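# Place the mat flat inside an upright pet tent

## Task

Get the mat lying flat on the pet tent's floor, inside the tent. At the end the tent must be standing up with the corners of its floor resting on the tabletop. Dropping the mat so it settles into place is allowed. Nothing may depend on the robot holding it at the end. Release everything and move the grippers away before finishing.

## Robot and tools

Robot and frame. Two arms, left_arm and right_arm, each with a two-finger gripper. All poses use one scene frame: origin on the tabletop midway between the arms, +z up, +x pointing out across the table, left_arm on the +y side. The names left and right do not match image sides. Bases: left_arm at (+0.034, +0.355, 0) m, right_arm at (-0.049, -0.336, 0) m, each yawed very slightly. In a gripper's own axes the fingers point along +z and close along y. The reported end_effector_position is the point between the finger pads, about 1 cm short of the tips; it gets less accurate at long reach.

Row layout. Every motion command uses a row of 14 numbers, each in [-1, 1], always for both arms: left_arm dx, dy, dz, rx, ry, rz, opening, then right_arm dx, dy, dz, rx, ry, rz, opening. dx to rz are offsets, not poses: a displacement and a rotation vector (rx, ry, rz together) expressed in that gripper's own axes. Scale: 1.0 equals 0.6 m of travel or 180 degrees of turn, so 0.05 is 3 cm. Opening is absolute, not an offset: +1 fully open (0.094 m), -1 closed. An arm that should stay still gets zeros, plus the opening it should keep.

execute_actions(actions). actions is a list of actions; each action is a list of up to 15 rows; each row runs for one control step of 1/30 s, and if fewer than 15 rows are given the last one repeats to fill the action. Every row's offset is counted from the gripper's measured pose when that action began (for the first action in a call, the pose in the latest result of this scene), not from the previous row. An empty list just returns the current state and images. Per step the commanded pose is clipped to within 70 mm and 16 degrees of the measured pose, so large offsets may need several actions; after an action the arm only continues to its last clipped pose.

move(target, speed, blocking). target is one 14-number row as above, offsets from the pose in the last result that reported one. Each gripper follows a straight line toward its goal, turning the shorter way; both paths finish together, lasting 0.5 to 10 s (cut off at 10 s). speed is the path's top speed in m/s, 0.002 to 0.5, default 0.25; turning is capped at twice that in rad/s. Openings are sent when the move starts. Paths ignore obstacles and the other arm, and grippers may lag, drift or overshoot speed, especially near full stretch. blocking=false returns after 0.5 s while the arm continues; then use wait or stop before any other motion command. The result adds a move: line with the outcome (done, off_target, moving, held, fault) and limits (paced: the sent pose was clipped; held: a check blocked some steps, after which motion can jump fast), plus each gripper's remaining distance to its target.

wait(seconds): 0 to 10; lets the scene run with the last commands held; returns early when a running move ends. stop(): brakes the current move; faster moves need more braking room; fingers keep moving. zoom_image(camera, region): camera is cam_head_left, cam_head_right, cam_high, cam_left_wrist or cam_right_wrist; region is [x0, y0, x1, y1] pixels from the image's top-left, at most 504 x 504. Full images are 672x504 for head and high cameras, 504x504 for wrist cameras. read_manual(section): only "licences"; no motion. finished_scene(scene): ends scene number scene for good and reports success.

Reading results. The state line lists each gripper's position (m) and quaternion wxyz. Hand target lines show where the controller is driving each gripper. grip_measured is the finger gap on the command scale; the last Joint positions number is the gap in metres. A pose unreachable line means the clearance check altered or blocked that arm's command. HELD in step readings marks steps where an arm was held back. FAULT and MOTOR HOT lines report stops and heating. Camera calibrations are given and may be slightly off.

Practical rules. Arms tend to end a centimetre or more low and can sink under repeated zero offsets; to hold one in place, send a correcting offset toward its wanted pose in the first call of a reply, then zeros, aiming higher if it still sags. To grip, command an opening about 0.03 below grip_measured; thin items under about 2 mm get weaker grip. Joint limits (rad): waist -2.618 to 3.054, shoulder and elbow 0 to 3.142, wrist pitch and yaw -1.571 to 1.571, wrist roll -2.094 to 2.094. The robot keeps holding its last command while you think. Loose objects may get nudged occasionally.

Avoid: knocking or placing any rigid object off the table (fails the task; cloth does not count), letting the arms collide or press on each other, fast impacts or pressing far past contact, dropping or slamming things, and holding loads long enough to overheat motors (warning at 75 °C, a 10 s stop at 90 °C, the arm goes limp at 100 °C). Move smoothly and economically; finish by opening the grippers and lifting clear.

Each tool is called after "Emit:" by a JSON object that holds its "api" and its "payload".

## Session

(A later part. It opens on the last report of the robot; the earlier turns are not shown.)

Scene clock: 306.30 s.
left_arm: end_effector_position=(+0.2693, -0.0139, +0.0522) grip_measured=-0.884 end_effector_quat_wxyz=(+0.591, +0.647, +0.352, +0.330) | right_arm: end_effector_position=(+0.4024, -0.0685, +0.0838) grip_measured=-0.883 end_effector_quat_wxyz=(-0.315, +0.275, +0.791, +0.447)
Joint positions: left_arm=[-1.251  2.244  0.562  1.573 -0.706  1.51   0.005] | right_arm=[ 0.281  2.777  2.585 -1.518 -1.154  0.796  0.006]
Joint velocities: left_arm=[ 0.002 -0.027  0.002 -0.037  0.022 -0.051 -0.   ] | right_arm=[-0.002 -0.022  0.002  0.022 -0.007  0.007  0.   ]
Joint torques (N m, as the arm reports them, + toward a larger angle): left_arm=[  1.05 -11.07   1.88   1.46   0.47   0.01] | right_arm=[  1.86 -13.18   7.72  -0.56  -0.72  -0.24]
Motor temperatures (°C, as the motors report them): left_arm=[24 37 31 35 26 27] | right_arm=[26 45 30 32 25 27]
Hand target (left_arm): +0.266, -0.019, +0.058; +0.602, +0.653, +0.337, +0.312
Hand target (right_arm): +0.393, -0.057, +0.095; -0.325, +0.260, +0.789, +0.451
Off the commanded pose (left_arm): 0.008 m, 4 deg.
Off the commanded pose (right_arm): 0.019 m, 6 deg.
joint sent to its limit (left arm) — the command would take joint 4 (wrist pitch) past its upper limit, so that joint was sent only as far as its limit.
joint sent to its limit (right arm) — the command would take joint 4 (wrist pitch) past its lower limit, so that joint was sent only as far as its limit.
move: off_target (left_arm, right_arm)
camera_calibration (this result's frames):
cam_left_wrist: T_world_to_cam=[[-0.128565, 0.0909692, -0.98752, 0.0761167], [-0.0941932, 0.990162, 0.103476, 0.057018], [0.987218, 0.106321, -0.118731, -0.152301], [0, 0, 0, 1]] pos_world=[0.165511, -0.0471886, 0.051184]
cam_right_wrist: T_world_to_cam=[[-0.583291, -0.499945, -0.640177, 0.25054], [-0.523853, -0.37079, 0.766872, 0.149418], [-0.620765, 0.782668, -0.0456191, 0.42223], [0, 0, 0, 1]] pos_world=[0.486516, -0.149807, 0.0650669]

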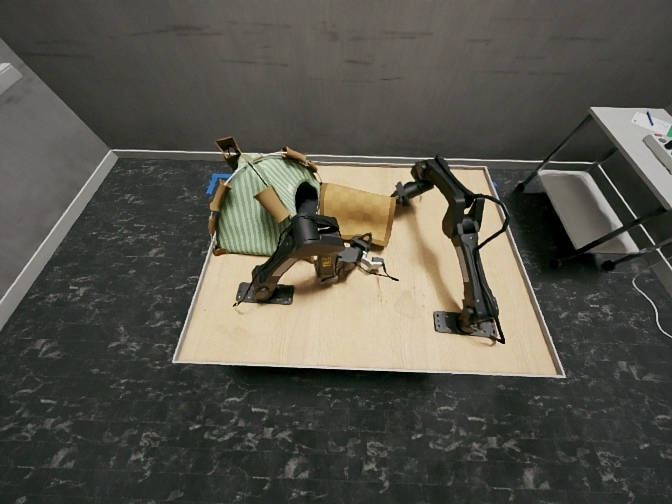

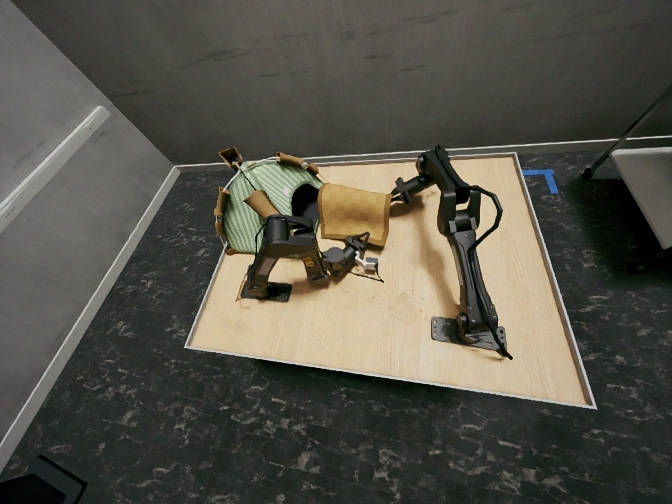

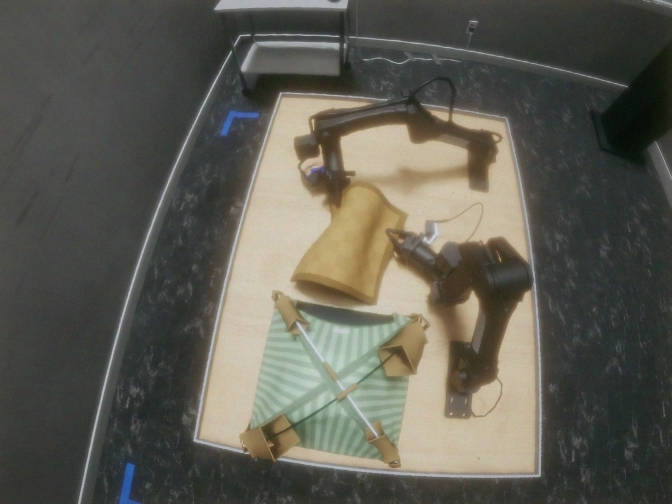

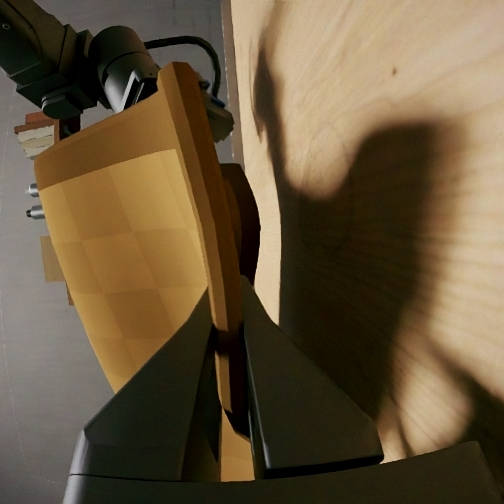

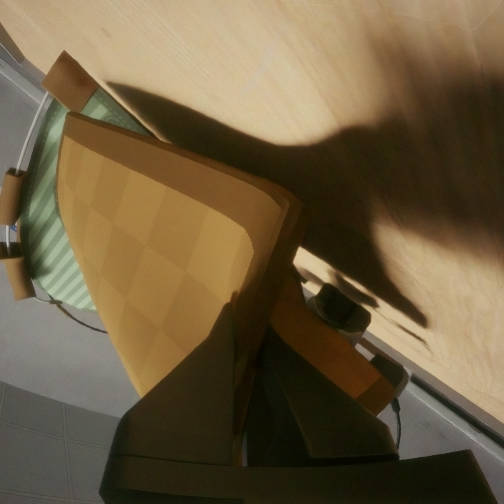

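Emit:
{"api": "move", "payload": {"target": [0.064,0.012,-0.118,0,0,0,-0.95, 0.079,0.06,0.165,0,0,0,-0.94], "speed": 0.06}}

Scene clock: 308.83 s.
left_arm: end_effector_position=(+0.2372, +0.0528, +0.0685) grip_measured=-0.883 end_effector_quat_wxyz=(+0.573, +0.650, +0.374, +0.330) | right_arm: end_effector_position=(+0.3848, +0.0259, +0.0821) grip_measured=-0.883 end_effector_quat_wxyz=(-0.319, +0.292, +0.784, +0.445)
Joint positions: left_arm=[-1.322  2.027  0.271  1.573 -0.81   1.438  0.005] | right_arm=[ 0.466  2.609  2.24  -0.897 -1.137  1.312  0.006]
Joint velocities: left_arm=[-0.007 -0.002  0.007 -0.037 -0.037  0.007  0.001] | right_arm=[ 0.007 -0.017 -0.022  0.081 -0.037  0.037 -0.   ]
Joint torques (N m, as the arm reports them, + toward a larger angle): left_arm=[-0.99 -7.94  0.44  1.4   0.02 -0.01] | right_arm=[  2.86 -15.51   5.7    0.58  -0.45   0.15]
Motor temperatures (°C, as the motors report them): left_arm=[24 36 31 36 26 27] | right_arm=[26 46 30 32 25 27]
Hand target (left_arm): +0.231, +0.056, +0.066; +0.570, +0.661, +0.365, +0.325
Hand target (right_arm): +0.372, +0.042, +0.099; -0.318, +0.273, +0.790, +0.448
Off the commanded pose (left_arm): 0.008 m, 3 deg.
Off the commanded pose (right_arm): 0.026 m, 2 deg.
joint sent to its limit (left arm) — the command would take joint 4 (wrist pitch) past its upper limit, so that joint was sent only as far as its limit.
move: off_target (left_arm, right_arm)
camera_calibration (this result's frames):
cam_left_wrist: T_world_to_cam=[[-0.172684, 0.0987566, -0.980014, 0.0915967], [-0.128293, 0.98423, 0.121788, -0.00655811], [0.976586, 0.14676, -0.157291, -0.122762], [0, 0, 0, 1]] pos_world=[0.134863, 0.0154254, 0.0712554]
cam_right_wrist: T_world_to_cam=[[-0.612028, -0.488856, -0.621644, 0.295512], [-0.513493, -0.352173, 0.782496, 0.170742], [-0.601453, 0.798119, -0.0354841, 0.328697], [0, 0, 0, 1]] pos_world=[0.466233, -0.057746, 0.0617623]

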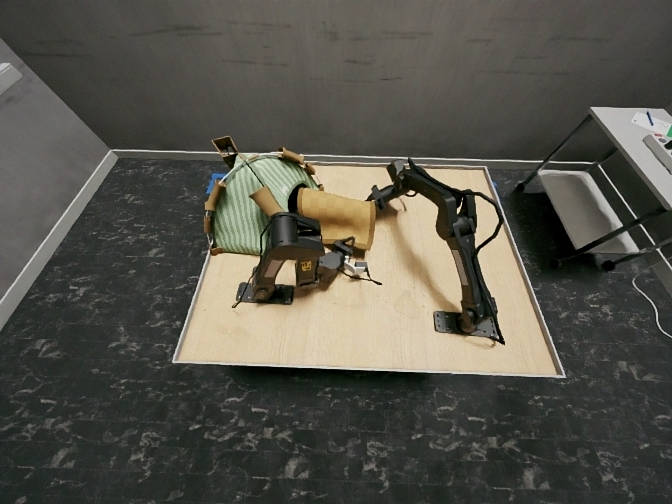

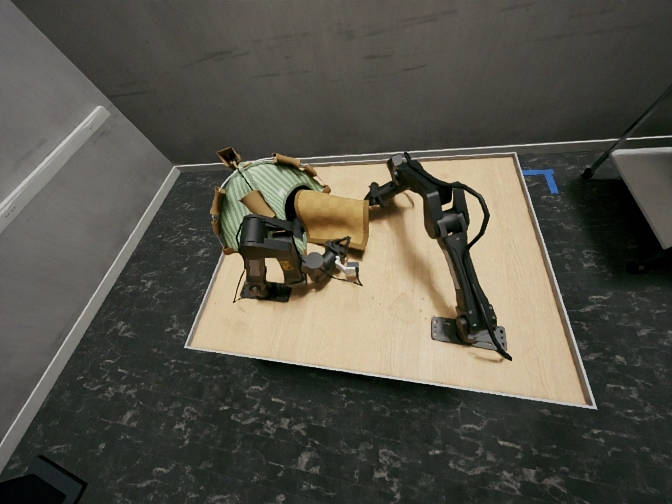

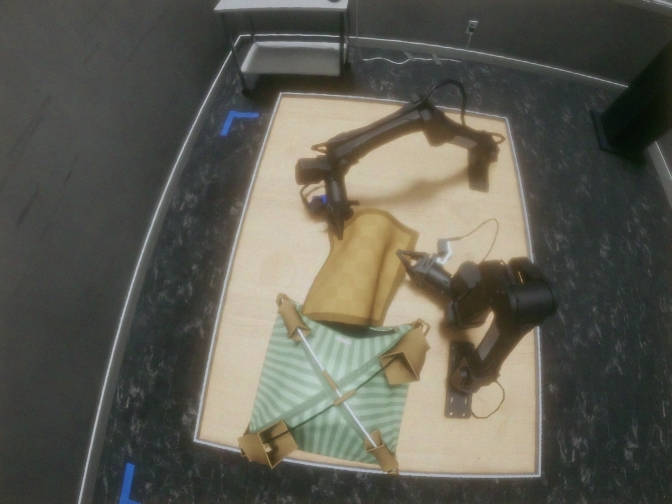

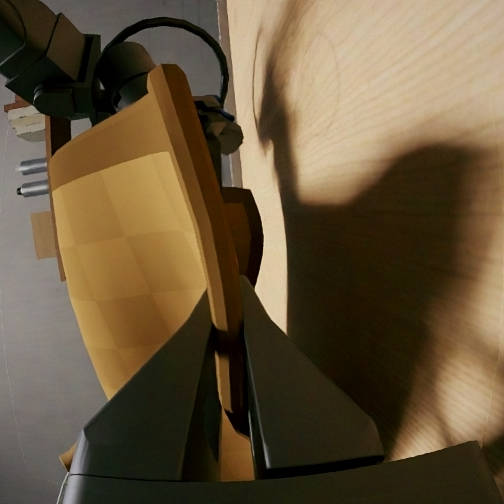

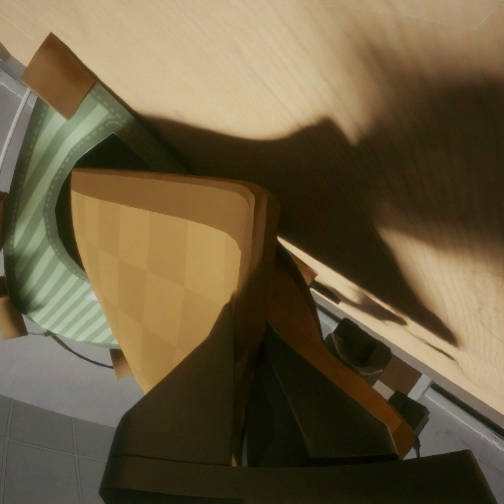

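Emit:
{"api": "move", "payload": {"target": [0.15,-0.02,-0.01,0,0,0,-0.95, 0,0.12,0.11,0,0,0,-0.94], "speed": 0.06}}

Scene clock: 311.07 s.
left_arm: end_effector_position=(+0.2789, +0.1220, +0.0621) grip_measured=-0.883 end_effector_quat_wxyz=(+0.547, +0.666, +0.401, +0.310) | right_arm: end_effector_position=(+0.4325, +0.0949, +0.0873) grip_measured=-0.883 end_effector_quat_wxyz=(-0.297, +0.326, +0.761, +0.477)
Joint positions: left_arm=[-0.991  1.903  0.091  1.574 -0.488  1.43   0.005] | right_arm=[ 0.547  2.943  2.849 -0.789 -1.073  1.713  0.006]
Joint velocities: left_arm=[-0.007 -0.022  0.017 -0.051 -0.022 -0.007  0.   ] | right_arm=[-0.017 -0.002 -0.017  0.022 -0.037 -0.007 -0.   ]
Joint torques (N m, as the arm reports them, + toward a larger angle): left_arm=[ 1.45 -6.52 -0.47  1.51 -0.03  0.19] | right_arm=[  2.79 -13.58   8.96   1.06  -0.32   0.09]
Motor temperatures (°C, as the motors report them): left_arm=[24 36 31 36 26 27] | right_arm=[26 46 30 32 25 27]
Hand target (left_arm): +0.276, +0.133, +0.057; +0.533, +0.676, +0.400, +0.315
Hand target (right_arm): +0.420, +0.114, +0.092; -0.299, +0.309, +0.765, +0.479
Off the commanded pose (left_arm): 0.014 m, 5 deg.
Off the commanded pose (right_arm): 0.023 m, 6 deg.
elbow stopped short (right arm): the move would have taken joint 3 (elbow) straighter than the controller allows; a more bent joint 3 avoids this.
joint sent to its limit (left arm) — the command would take joint 4 (wrist pitch) past its upper limit, so that joint was sent only as far as its limit.
move: off_target (left_arm, right_arm)
camera_calibration (this result's frames):
cam_left_wrist: T_world_to_cam=[[-0.258702, 0.112546, -0.959378, 0.106694], [-0.133154, 0.979553, 0.150818, -0.0684647], [0.956736, 0.166762, -0.238426, -0.166501], [0, 0, 0, 1]] pos_world=[0.177783, 0.0828228, 0.0729877]
cam_right_wrist: T_world_to_cam=[[-0.655069, -0.397873, -0.642325, 0.373493], [-0.554922, -0.323606, 0.766382, 0.232116], [-0.512783, 0.858473, -0.00880381, 0.256039], [0, 0, 0, 1]] pos_world=[0.504762, 0.0039146, 0.0642686]

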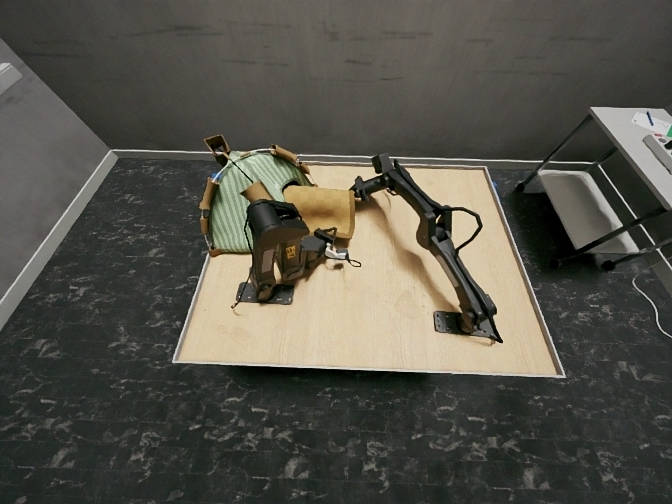

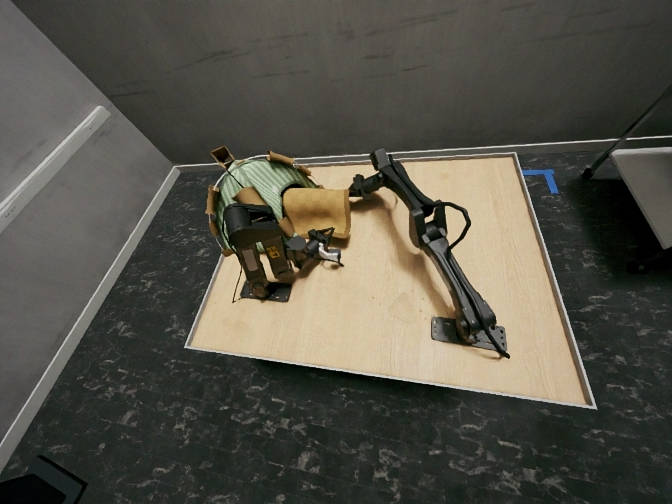

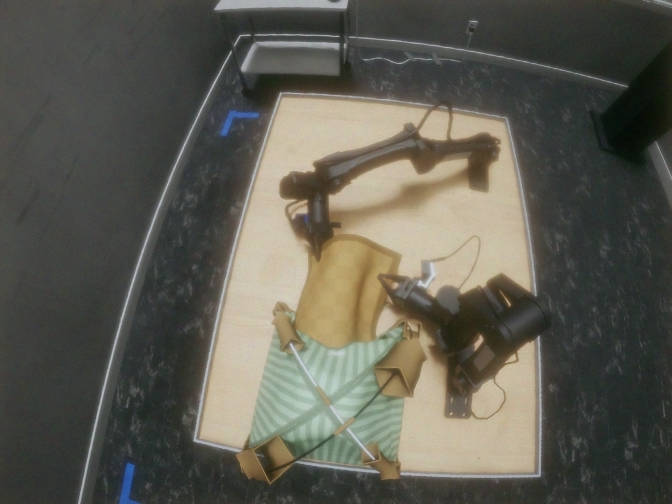

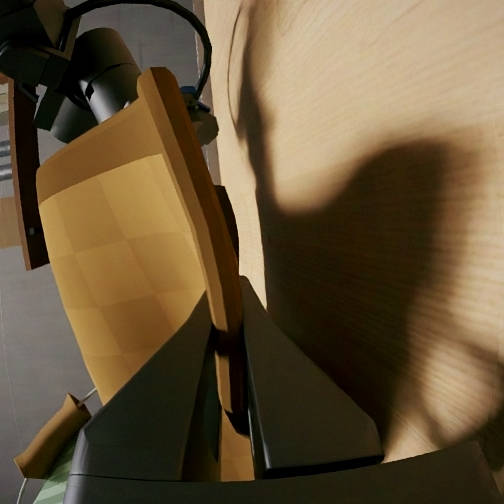

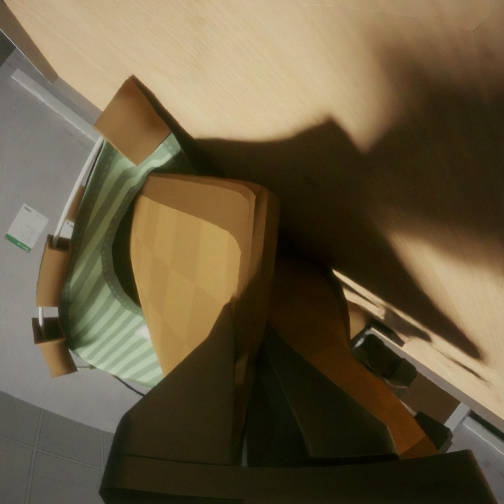

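Emit:
{"api": "move", "payload": {"target": [0.06,-0.05,0.02,0,0.08,0,-0.95, -0.02,0.03,0.1,-0.07,-0.05,0.03,-0.94], "speed": 0.06}}

Scene clock: 314.37 s.
left_arm: end_effector_position=(+0.3001, +0.1417, +0.0415) grip_measured=-0.883 end_effector_quat_wxyz=(+0.500, +0.628, +0.467, +0.371) | right_arm: end_effector_position=(+0.4557, +0.1350, +0.0659) grip_measured=-0.883 end_effector_quat_wxyz=(-0.228, +0.411, +0.714, +0.519)
Joint positions: left_arm=[-1.005  2.042  0.168  1.574 -0.712  1.371  0.005] | right_arm=[ 0.622  2.779  2.357 -0.132 -0.822  2.081  0.006]
Joint velocities: left_arm=[-0.012 -0.017 -0.002  0.022  0.007  0.022  0.   ] | right_arm=[ 0.002 -0.002  0.002 -0.022 -0.095 -0.007 -0.001]
Joint torques (N m, as the arm reports them, + toward a larger angle): left_arm=[-0.43 -3.21  2.41  1.44 -0.55 -0.06] | right_arm=[  3.22 -14.6    7.86   1.06   0.41   0.1 ]
Motor temperatures (°C, as the motors report them): left_arm=[24 35 31 36 26 27] | right_arm=[26 47 30 32 25 27]
Hand target (left_arm): +0.300, +0.150, +0.031; +0.479, +0.629, +0.475, +0.386
Hand target (right_arm): +0.444, +0.153, +0.066; -0.218, +0.419, +0.719, +0.510
Off the commanded pose (left_arm): 0.015 m, 2 deg.
Off the commanded pose (right_arm): 0.021 m, 2 deg.
joint sent to its limit (left arm) — the command would take joint 4 (wrist pitch) past its upper limit, so that joint was sent only as far as its limit.
joint sent to its limit (right arm) — the command would take joint 6 (wrist roll) past its upper limit, so that joint was sent only as far as its limit.
move: off_target (left_arm, right_arm)
camera_calibration (this result's frames):
cam_left_wrist: T_world_to_cam=[[-0.283726, 0.0825916, -0.955342, 0.101756], [-0.337681, 0.923859, 0.180158, -0.013731], [0.89748, 0.373717, -0.234233, -0.206717], [0, 0, 0, 1]] pos_world=[0.209758, 0.0815347, 0.0512659]
cam_right_wrist: T_world_to_cam=[[-0.7174, -0.215685, -0.662433, 0.396106], [-0.637065, -0.1817, 0.749088, 0.293728], [-0.281931, 0.959409, -0.00705448, 0.114373], [0, 0, 0, 1]] pos_world=[0.503536, 0.0290736, 0.0431727]

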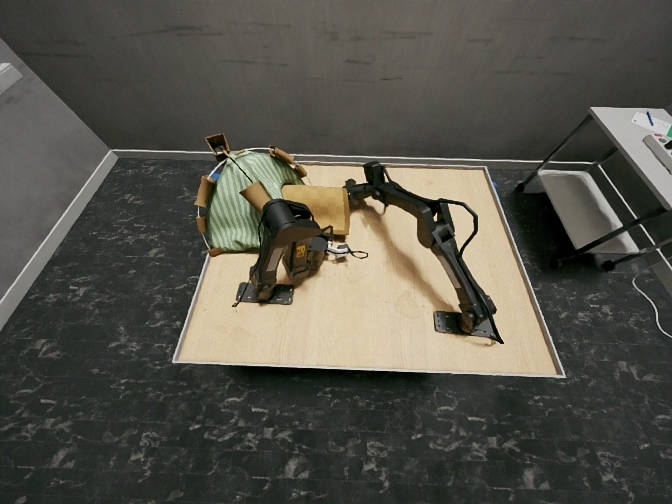

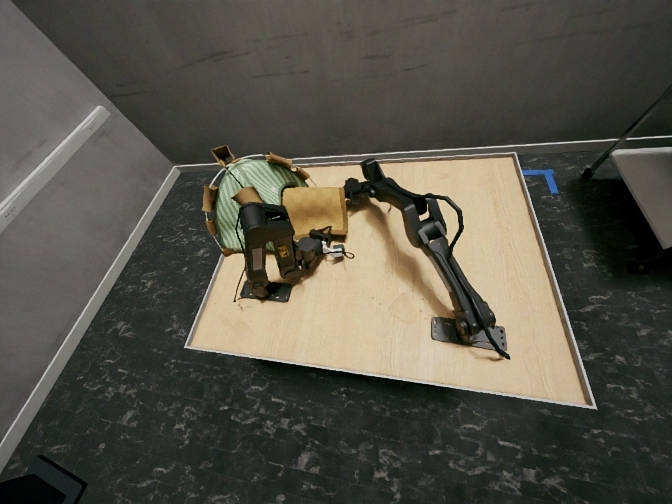

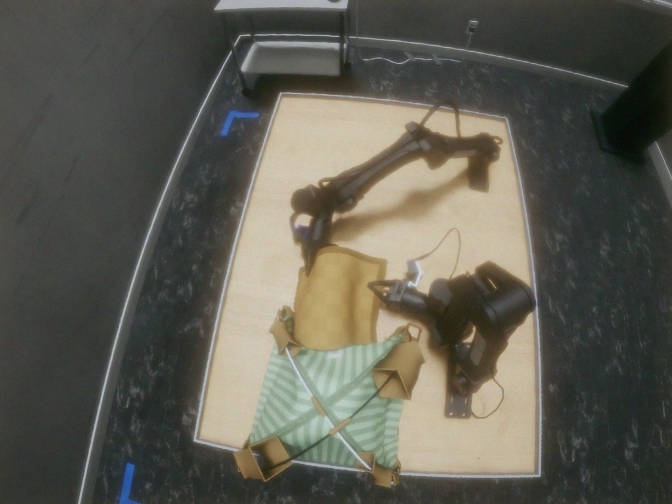

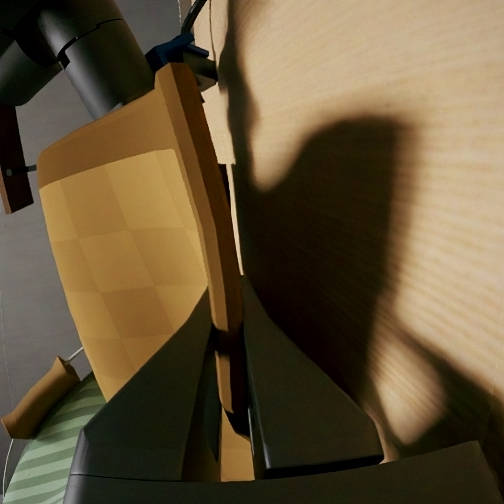

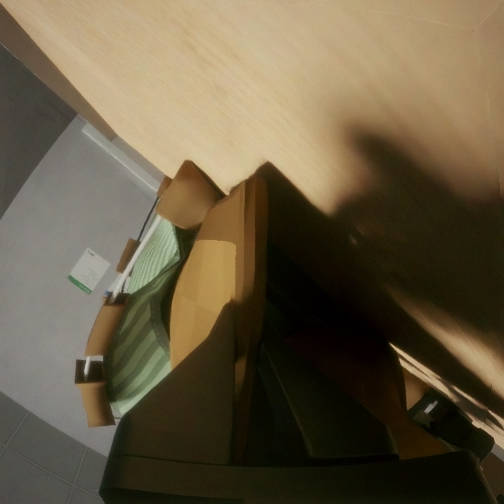

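Emit:
{"api": "move", "payload": {"target": [-0.06,0.01,-0.017,0,0,0,-0.95, 0.05,-0.08,-0.063,0.05,0.04,-0.02,-0.94], "speed": 0.06}}

Scene clock: 316.60 s.
left_arm: end_effector_position=(+0.2797, +0.1098, +0.0524) grip_measured=-0.883 end_effector_quat_wxyz=(+0.516, +0.624, +0.460, +0.364) | right_arm: end_effector_position=(+0.4149, +0.0977, +0.0621) grip_measured=-0.883 end_effector_quat_wxyz=(-0.270, +0.353, +0.743, +0.500)
Joint positions: left_arm=[-1.155  1.974  0.226  1.442 -0.834  1.32   0.005] | right_arm=[ 0.576  2.626  2.071 -0.151 -0.992  1.89   0.006]
Joint velocities: left_arm=[-0.002 -0.002  0.002  0.007  0.051 -0.007 -0.001] | right_arm=[-0.022  0.012 -0.007 -0.007 -0.007  0.007 -0.001]
Joint torques (N m, as the arm reports them, + toward a larger angle): left_arm=[-0.33 -7.54  4.37  0.9  -0.38 -0.09] | right_arm=[  1.63 -15.7    5.89   0.71  -0.6   -0.17]
Motor temperatures (°C, as the motors report them): left_arm=[24 35 31 36 26 27] | right_arm=[26 47 30 32 25 27]
Hand target (left_arm): +0.281, +0.110, +0.050; +0.502, +0.627, +0.464, +0.373
Hand target (right_arm): +0.397, +0.105, +0.076; -0.287, +0.337, +0.749, +0.494
Off the commanded pose (left_arm): 0.003 m, 2 deg.
Off the commanded pose (right_arm): 0.025 m, 3 deg.
move: off_target (right_arm)
camera_calibration (this result's frames):
cam_left_wrist: T_world_to_cam=[[-0.26788, 0.0645836, -0.961285, 0.106936], [-0.318782, 0.935611, 0.151693, 0.00178239], [0.909186, 0.347076, -0.230043, -0.174502], [0, 0, 0, 1]] pos_world=[0.187869, 0.0519917, 0.0623825]
cam_right_wrist: T_world_to_cam=[[-0.675617, -0.325102, -0.661703, 0.34951], [-0.598004, -0.283286, 0.74976, 0.257536], [-0.431199, 0.902252, -0.00301932, 0.205967], [0, 0, 0, 1]] pos_world=[0.478955, 0.000748852, 0.0388035]

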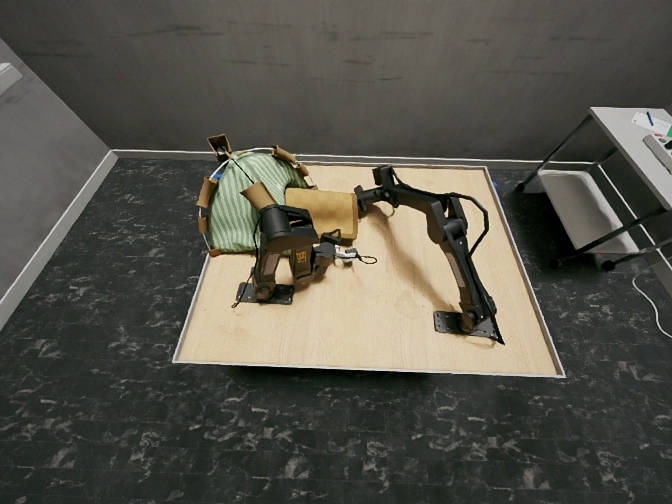

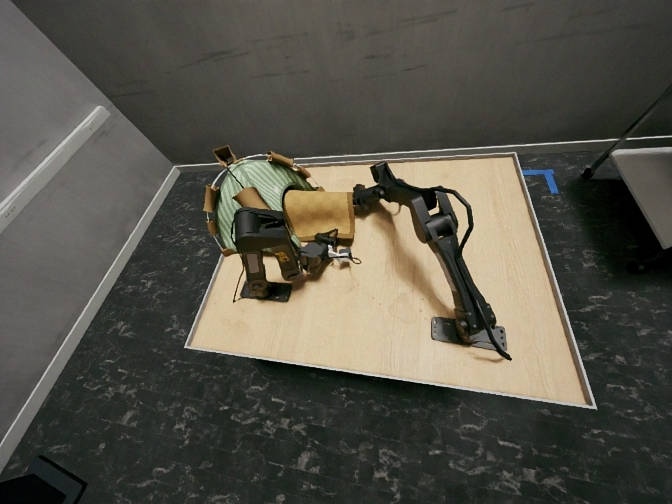

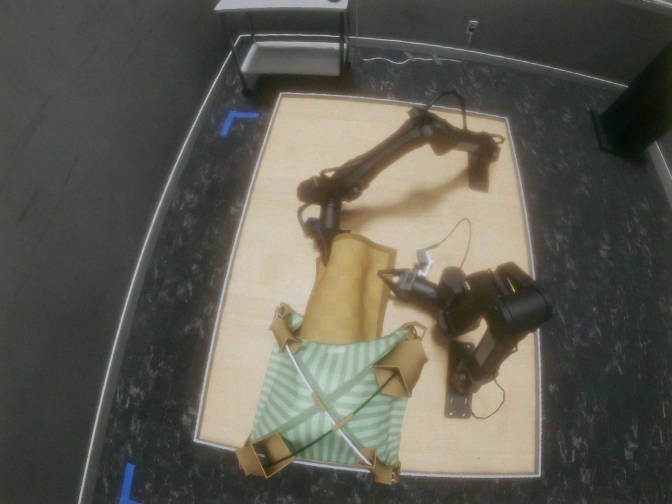

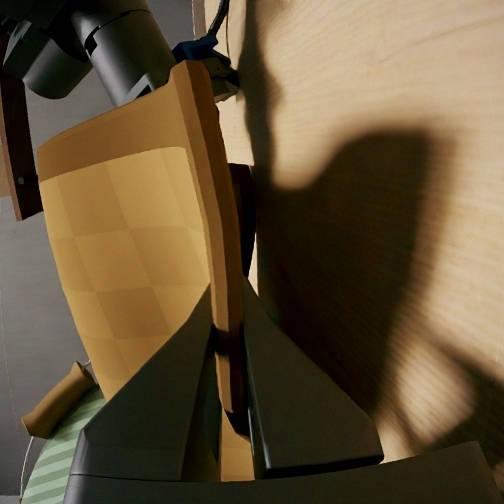

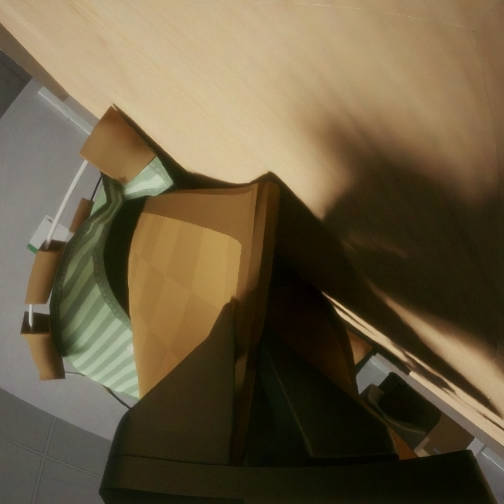

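Emit:
{"api": "move", "payload": {"target": [0,0,0,0,0,0,0.2, 0,0,0,0,0,0,-0.3]}}

Emit:
{"api": "move", "payload": {"target": [-0.1,0.02,-0.17,0,0,0,0.2, 0,0,-0.12,0,0,0,-0.3], "speed": 0.1}}

Scene clock: 317.40 s.
left_arm: end_effector_position=(+0.2789, +0.1069, +0.0535) grip_measured=+0.198 end_effector_quat_wxyz=(+0.521, +0.625, +0.457, +0.359) | right_arm: end_effector_position=(+0.4211, +0.0930, +0.0608) grip_measured=-0.301 end_effector_quat_wxyz=(-0.261, +0.360, +0.743, +0.501)
Joint positions: left_arm=[-1.156  1.974  0.226  1.45  -0.821  1.323  0.056] | right_arm=[ 0.567  2.626  2.071 -0.15  -0.977  1.888  0.033]
Joint velocities: left_arm=[ 0.007  0.002 -0.002 -0.051  0.007  0.007  0.002] | right_arm=[ 0.012  0.002 -0.007  0.022 -0.037  0.037  0.   ]
Joint torques (N m, as the arm reports them, + toward a larger angle): left_arm=[ 0.23 -6.33  2.55  1.39 -0.27 -0.06] | right_arm=[  0.72 -13.27   6.89   1.16  -0.45   0.01]
Motor temperatures (°C, as the motors report them): left_arm=[24 35 31 36 26 27] | right_arm=[26 47 30 32 25 27]
Hand target (left_arm): +0.280, +0.110, +0.052; +0.516, +0.624, +0.460, +0.364
Hand target (right_arm): +0.415, +0.098, +0.062; -0.270, +0.353, +0.743, +0.500
Off the commanded pose (left_arm): 0.003 m, 1 deg.
Off the commanded pose (right_arm): 0.008 m, 1 deg.
move: done
camera_calibration (this result's frames):
cam_left_wrist: T_world_to_cam=[[-0.266619, 0.0618034, -0.961818, 0.107898], [-0.305658, 0.941006, 0.145195, 0.000168775], [0.91405, 0.332699, -0.231999, -0.172232], [0, 0, 0, 1]] pos_world=[0.186248, 0.050474, 0.0637961]
cam_right_wrist: T_world_to_cam=[[-0.677506, -0.316962, -0.663717, 0.351447], [-0.608389, -0.265612, 0.747872, 0.263704], [-0.413338, 0.910486, -0.0128829, 0.205155], [0, 0, 0, 1]] pos_world=[0.48334, -0.00535251, 0.0386869]

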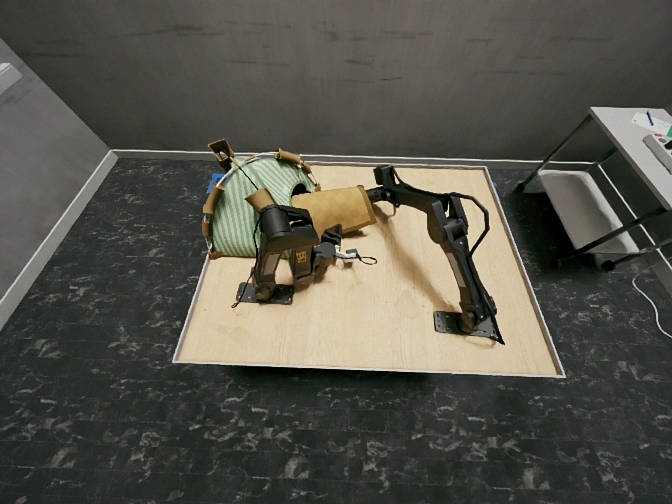

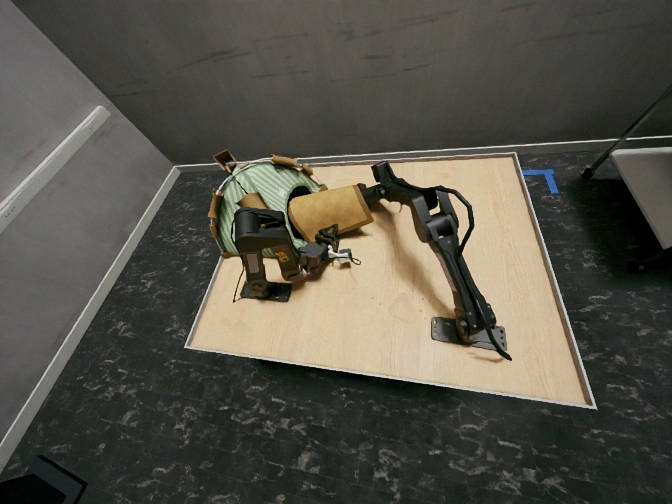

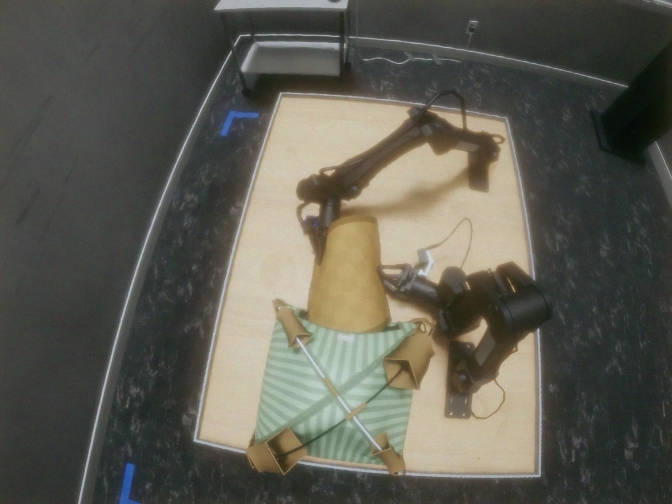

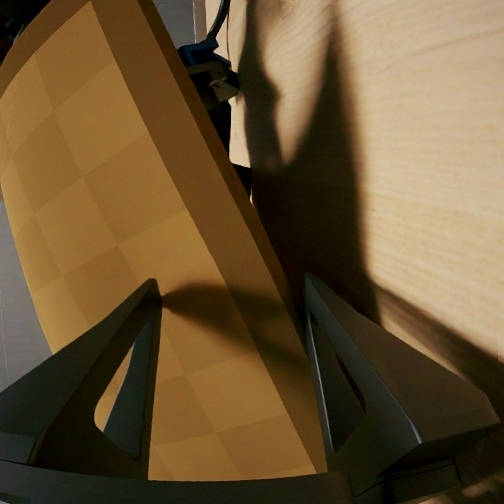

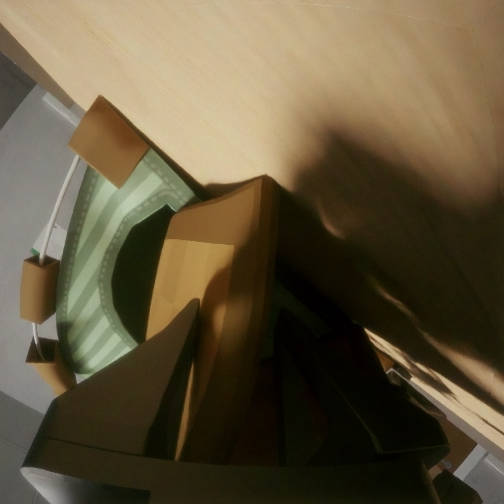

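Scene clock: 319.60 s.
left_arm: end_effector_position=(+0.1699, +0.0890, +0.0749) grip_measured=+0.198 end_effector_quat_wxyz=(+0.509, +0.641, +0.441, +0.369) | right_arm: end_effector_position=(+0.4247, +0.0286, +0.0661) grip_measured=-0.301 end_effector_quat_wxyz=(-0.264, +0.372, +0.743, +0.490)
Joint positions: left_arm=[-1.689  1.629  0.342  0.467 -1.28   0.795  0.056] | right_arm=[ 0.457  2.524  1.942 -0.275 -1.044  1.744  0.033]
Joint velocities: left_arm=[ 0.007  0.002  0.012 -0.081  0.022 -0.051  0.001] | right_arm=[-0.002 -0.012  0.007 -0.051  0.037  0.066  0.001]
Joint torques (N m, as the arm reports them, + toward a larger angle): left_arm=[-0.7  -7.32  7.31  0.81 -0.69 -0.12] | right_arm=[ -0.35 -15.44   6.28   0.84  -0.51  -0.14]
Motor temperatures (°C, as the motors report them): left_arm=[24 35 31 36 26 27] | right_arm=[26 48 30 32 25 27]
Hand target (left_arm): +0.168, +0.083, +0.088; +0.524, +0.623, +0.453, +0.362
Hand target (right_arm): +0.424, +0.026, +0.087; -0.260, +0.360, +0.743, +0.500
Off the commanded pose (left_arm): 0.014 m, 3 deg.
Off the commanded pose (right_arm): 0.021 m, 2 deg.
move: off_target (left_arm, right_arm)
camera_calibration (this result's frames):
cam_left_wrist: T_world_to_cam=[[-0.258064, 0.114846, -0.959277, 0.0942117], [-0.291234, 0.937476, 0.190584, -0.0249982], [0.921187, 0.328557, -0.208481, -0.0642837], [0, 0, 0, 1]] pos_world=[0.0762497, 0.0337362, 0.0817375]
cam_right_wrist: T_world_to_cam=[[-0.696047, -0.323753, -0.640861, 0.343556], [-0.592353, -0.245475, 0.767372, 0.236151], [-0.405755, 0.913743, -0.0209136, 0.262556], [0, 0, 0, 1]] pos_world=[0.485549, -0.0707115, 0.0444471]

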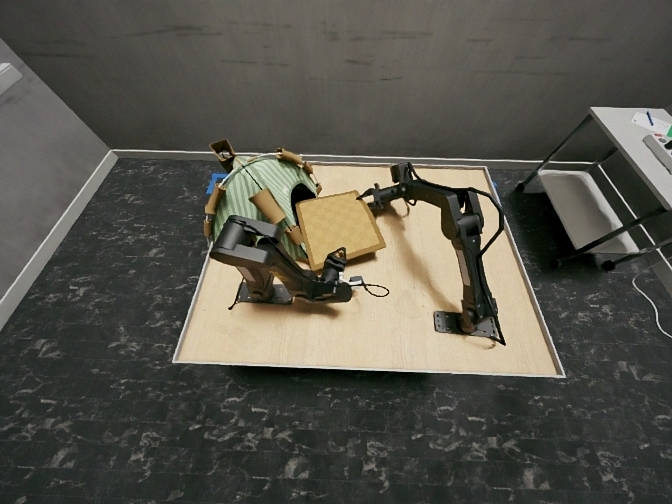

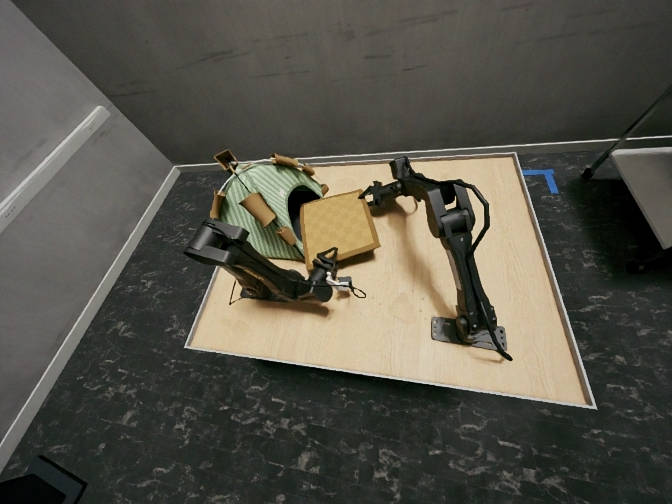

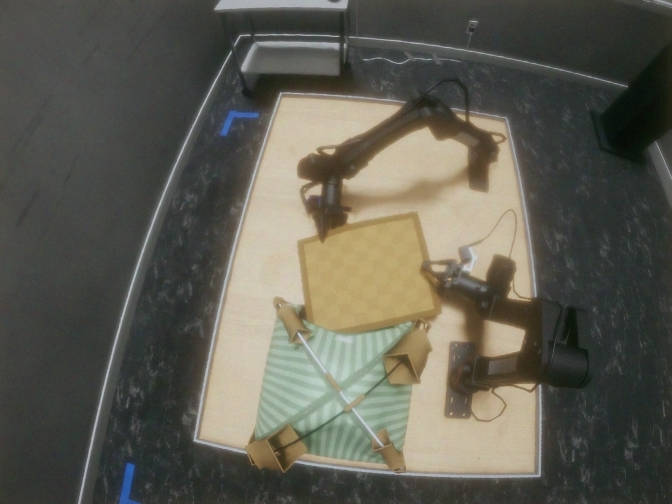

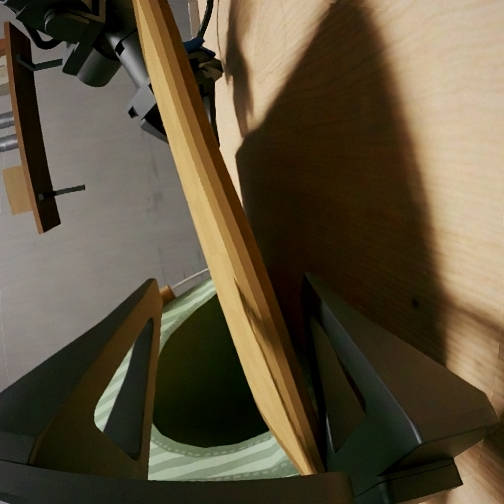

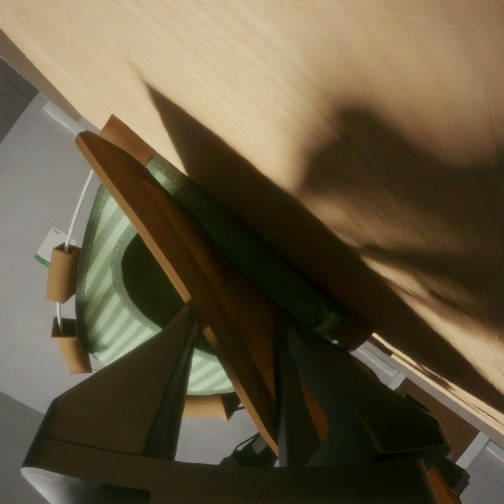

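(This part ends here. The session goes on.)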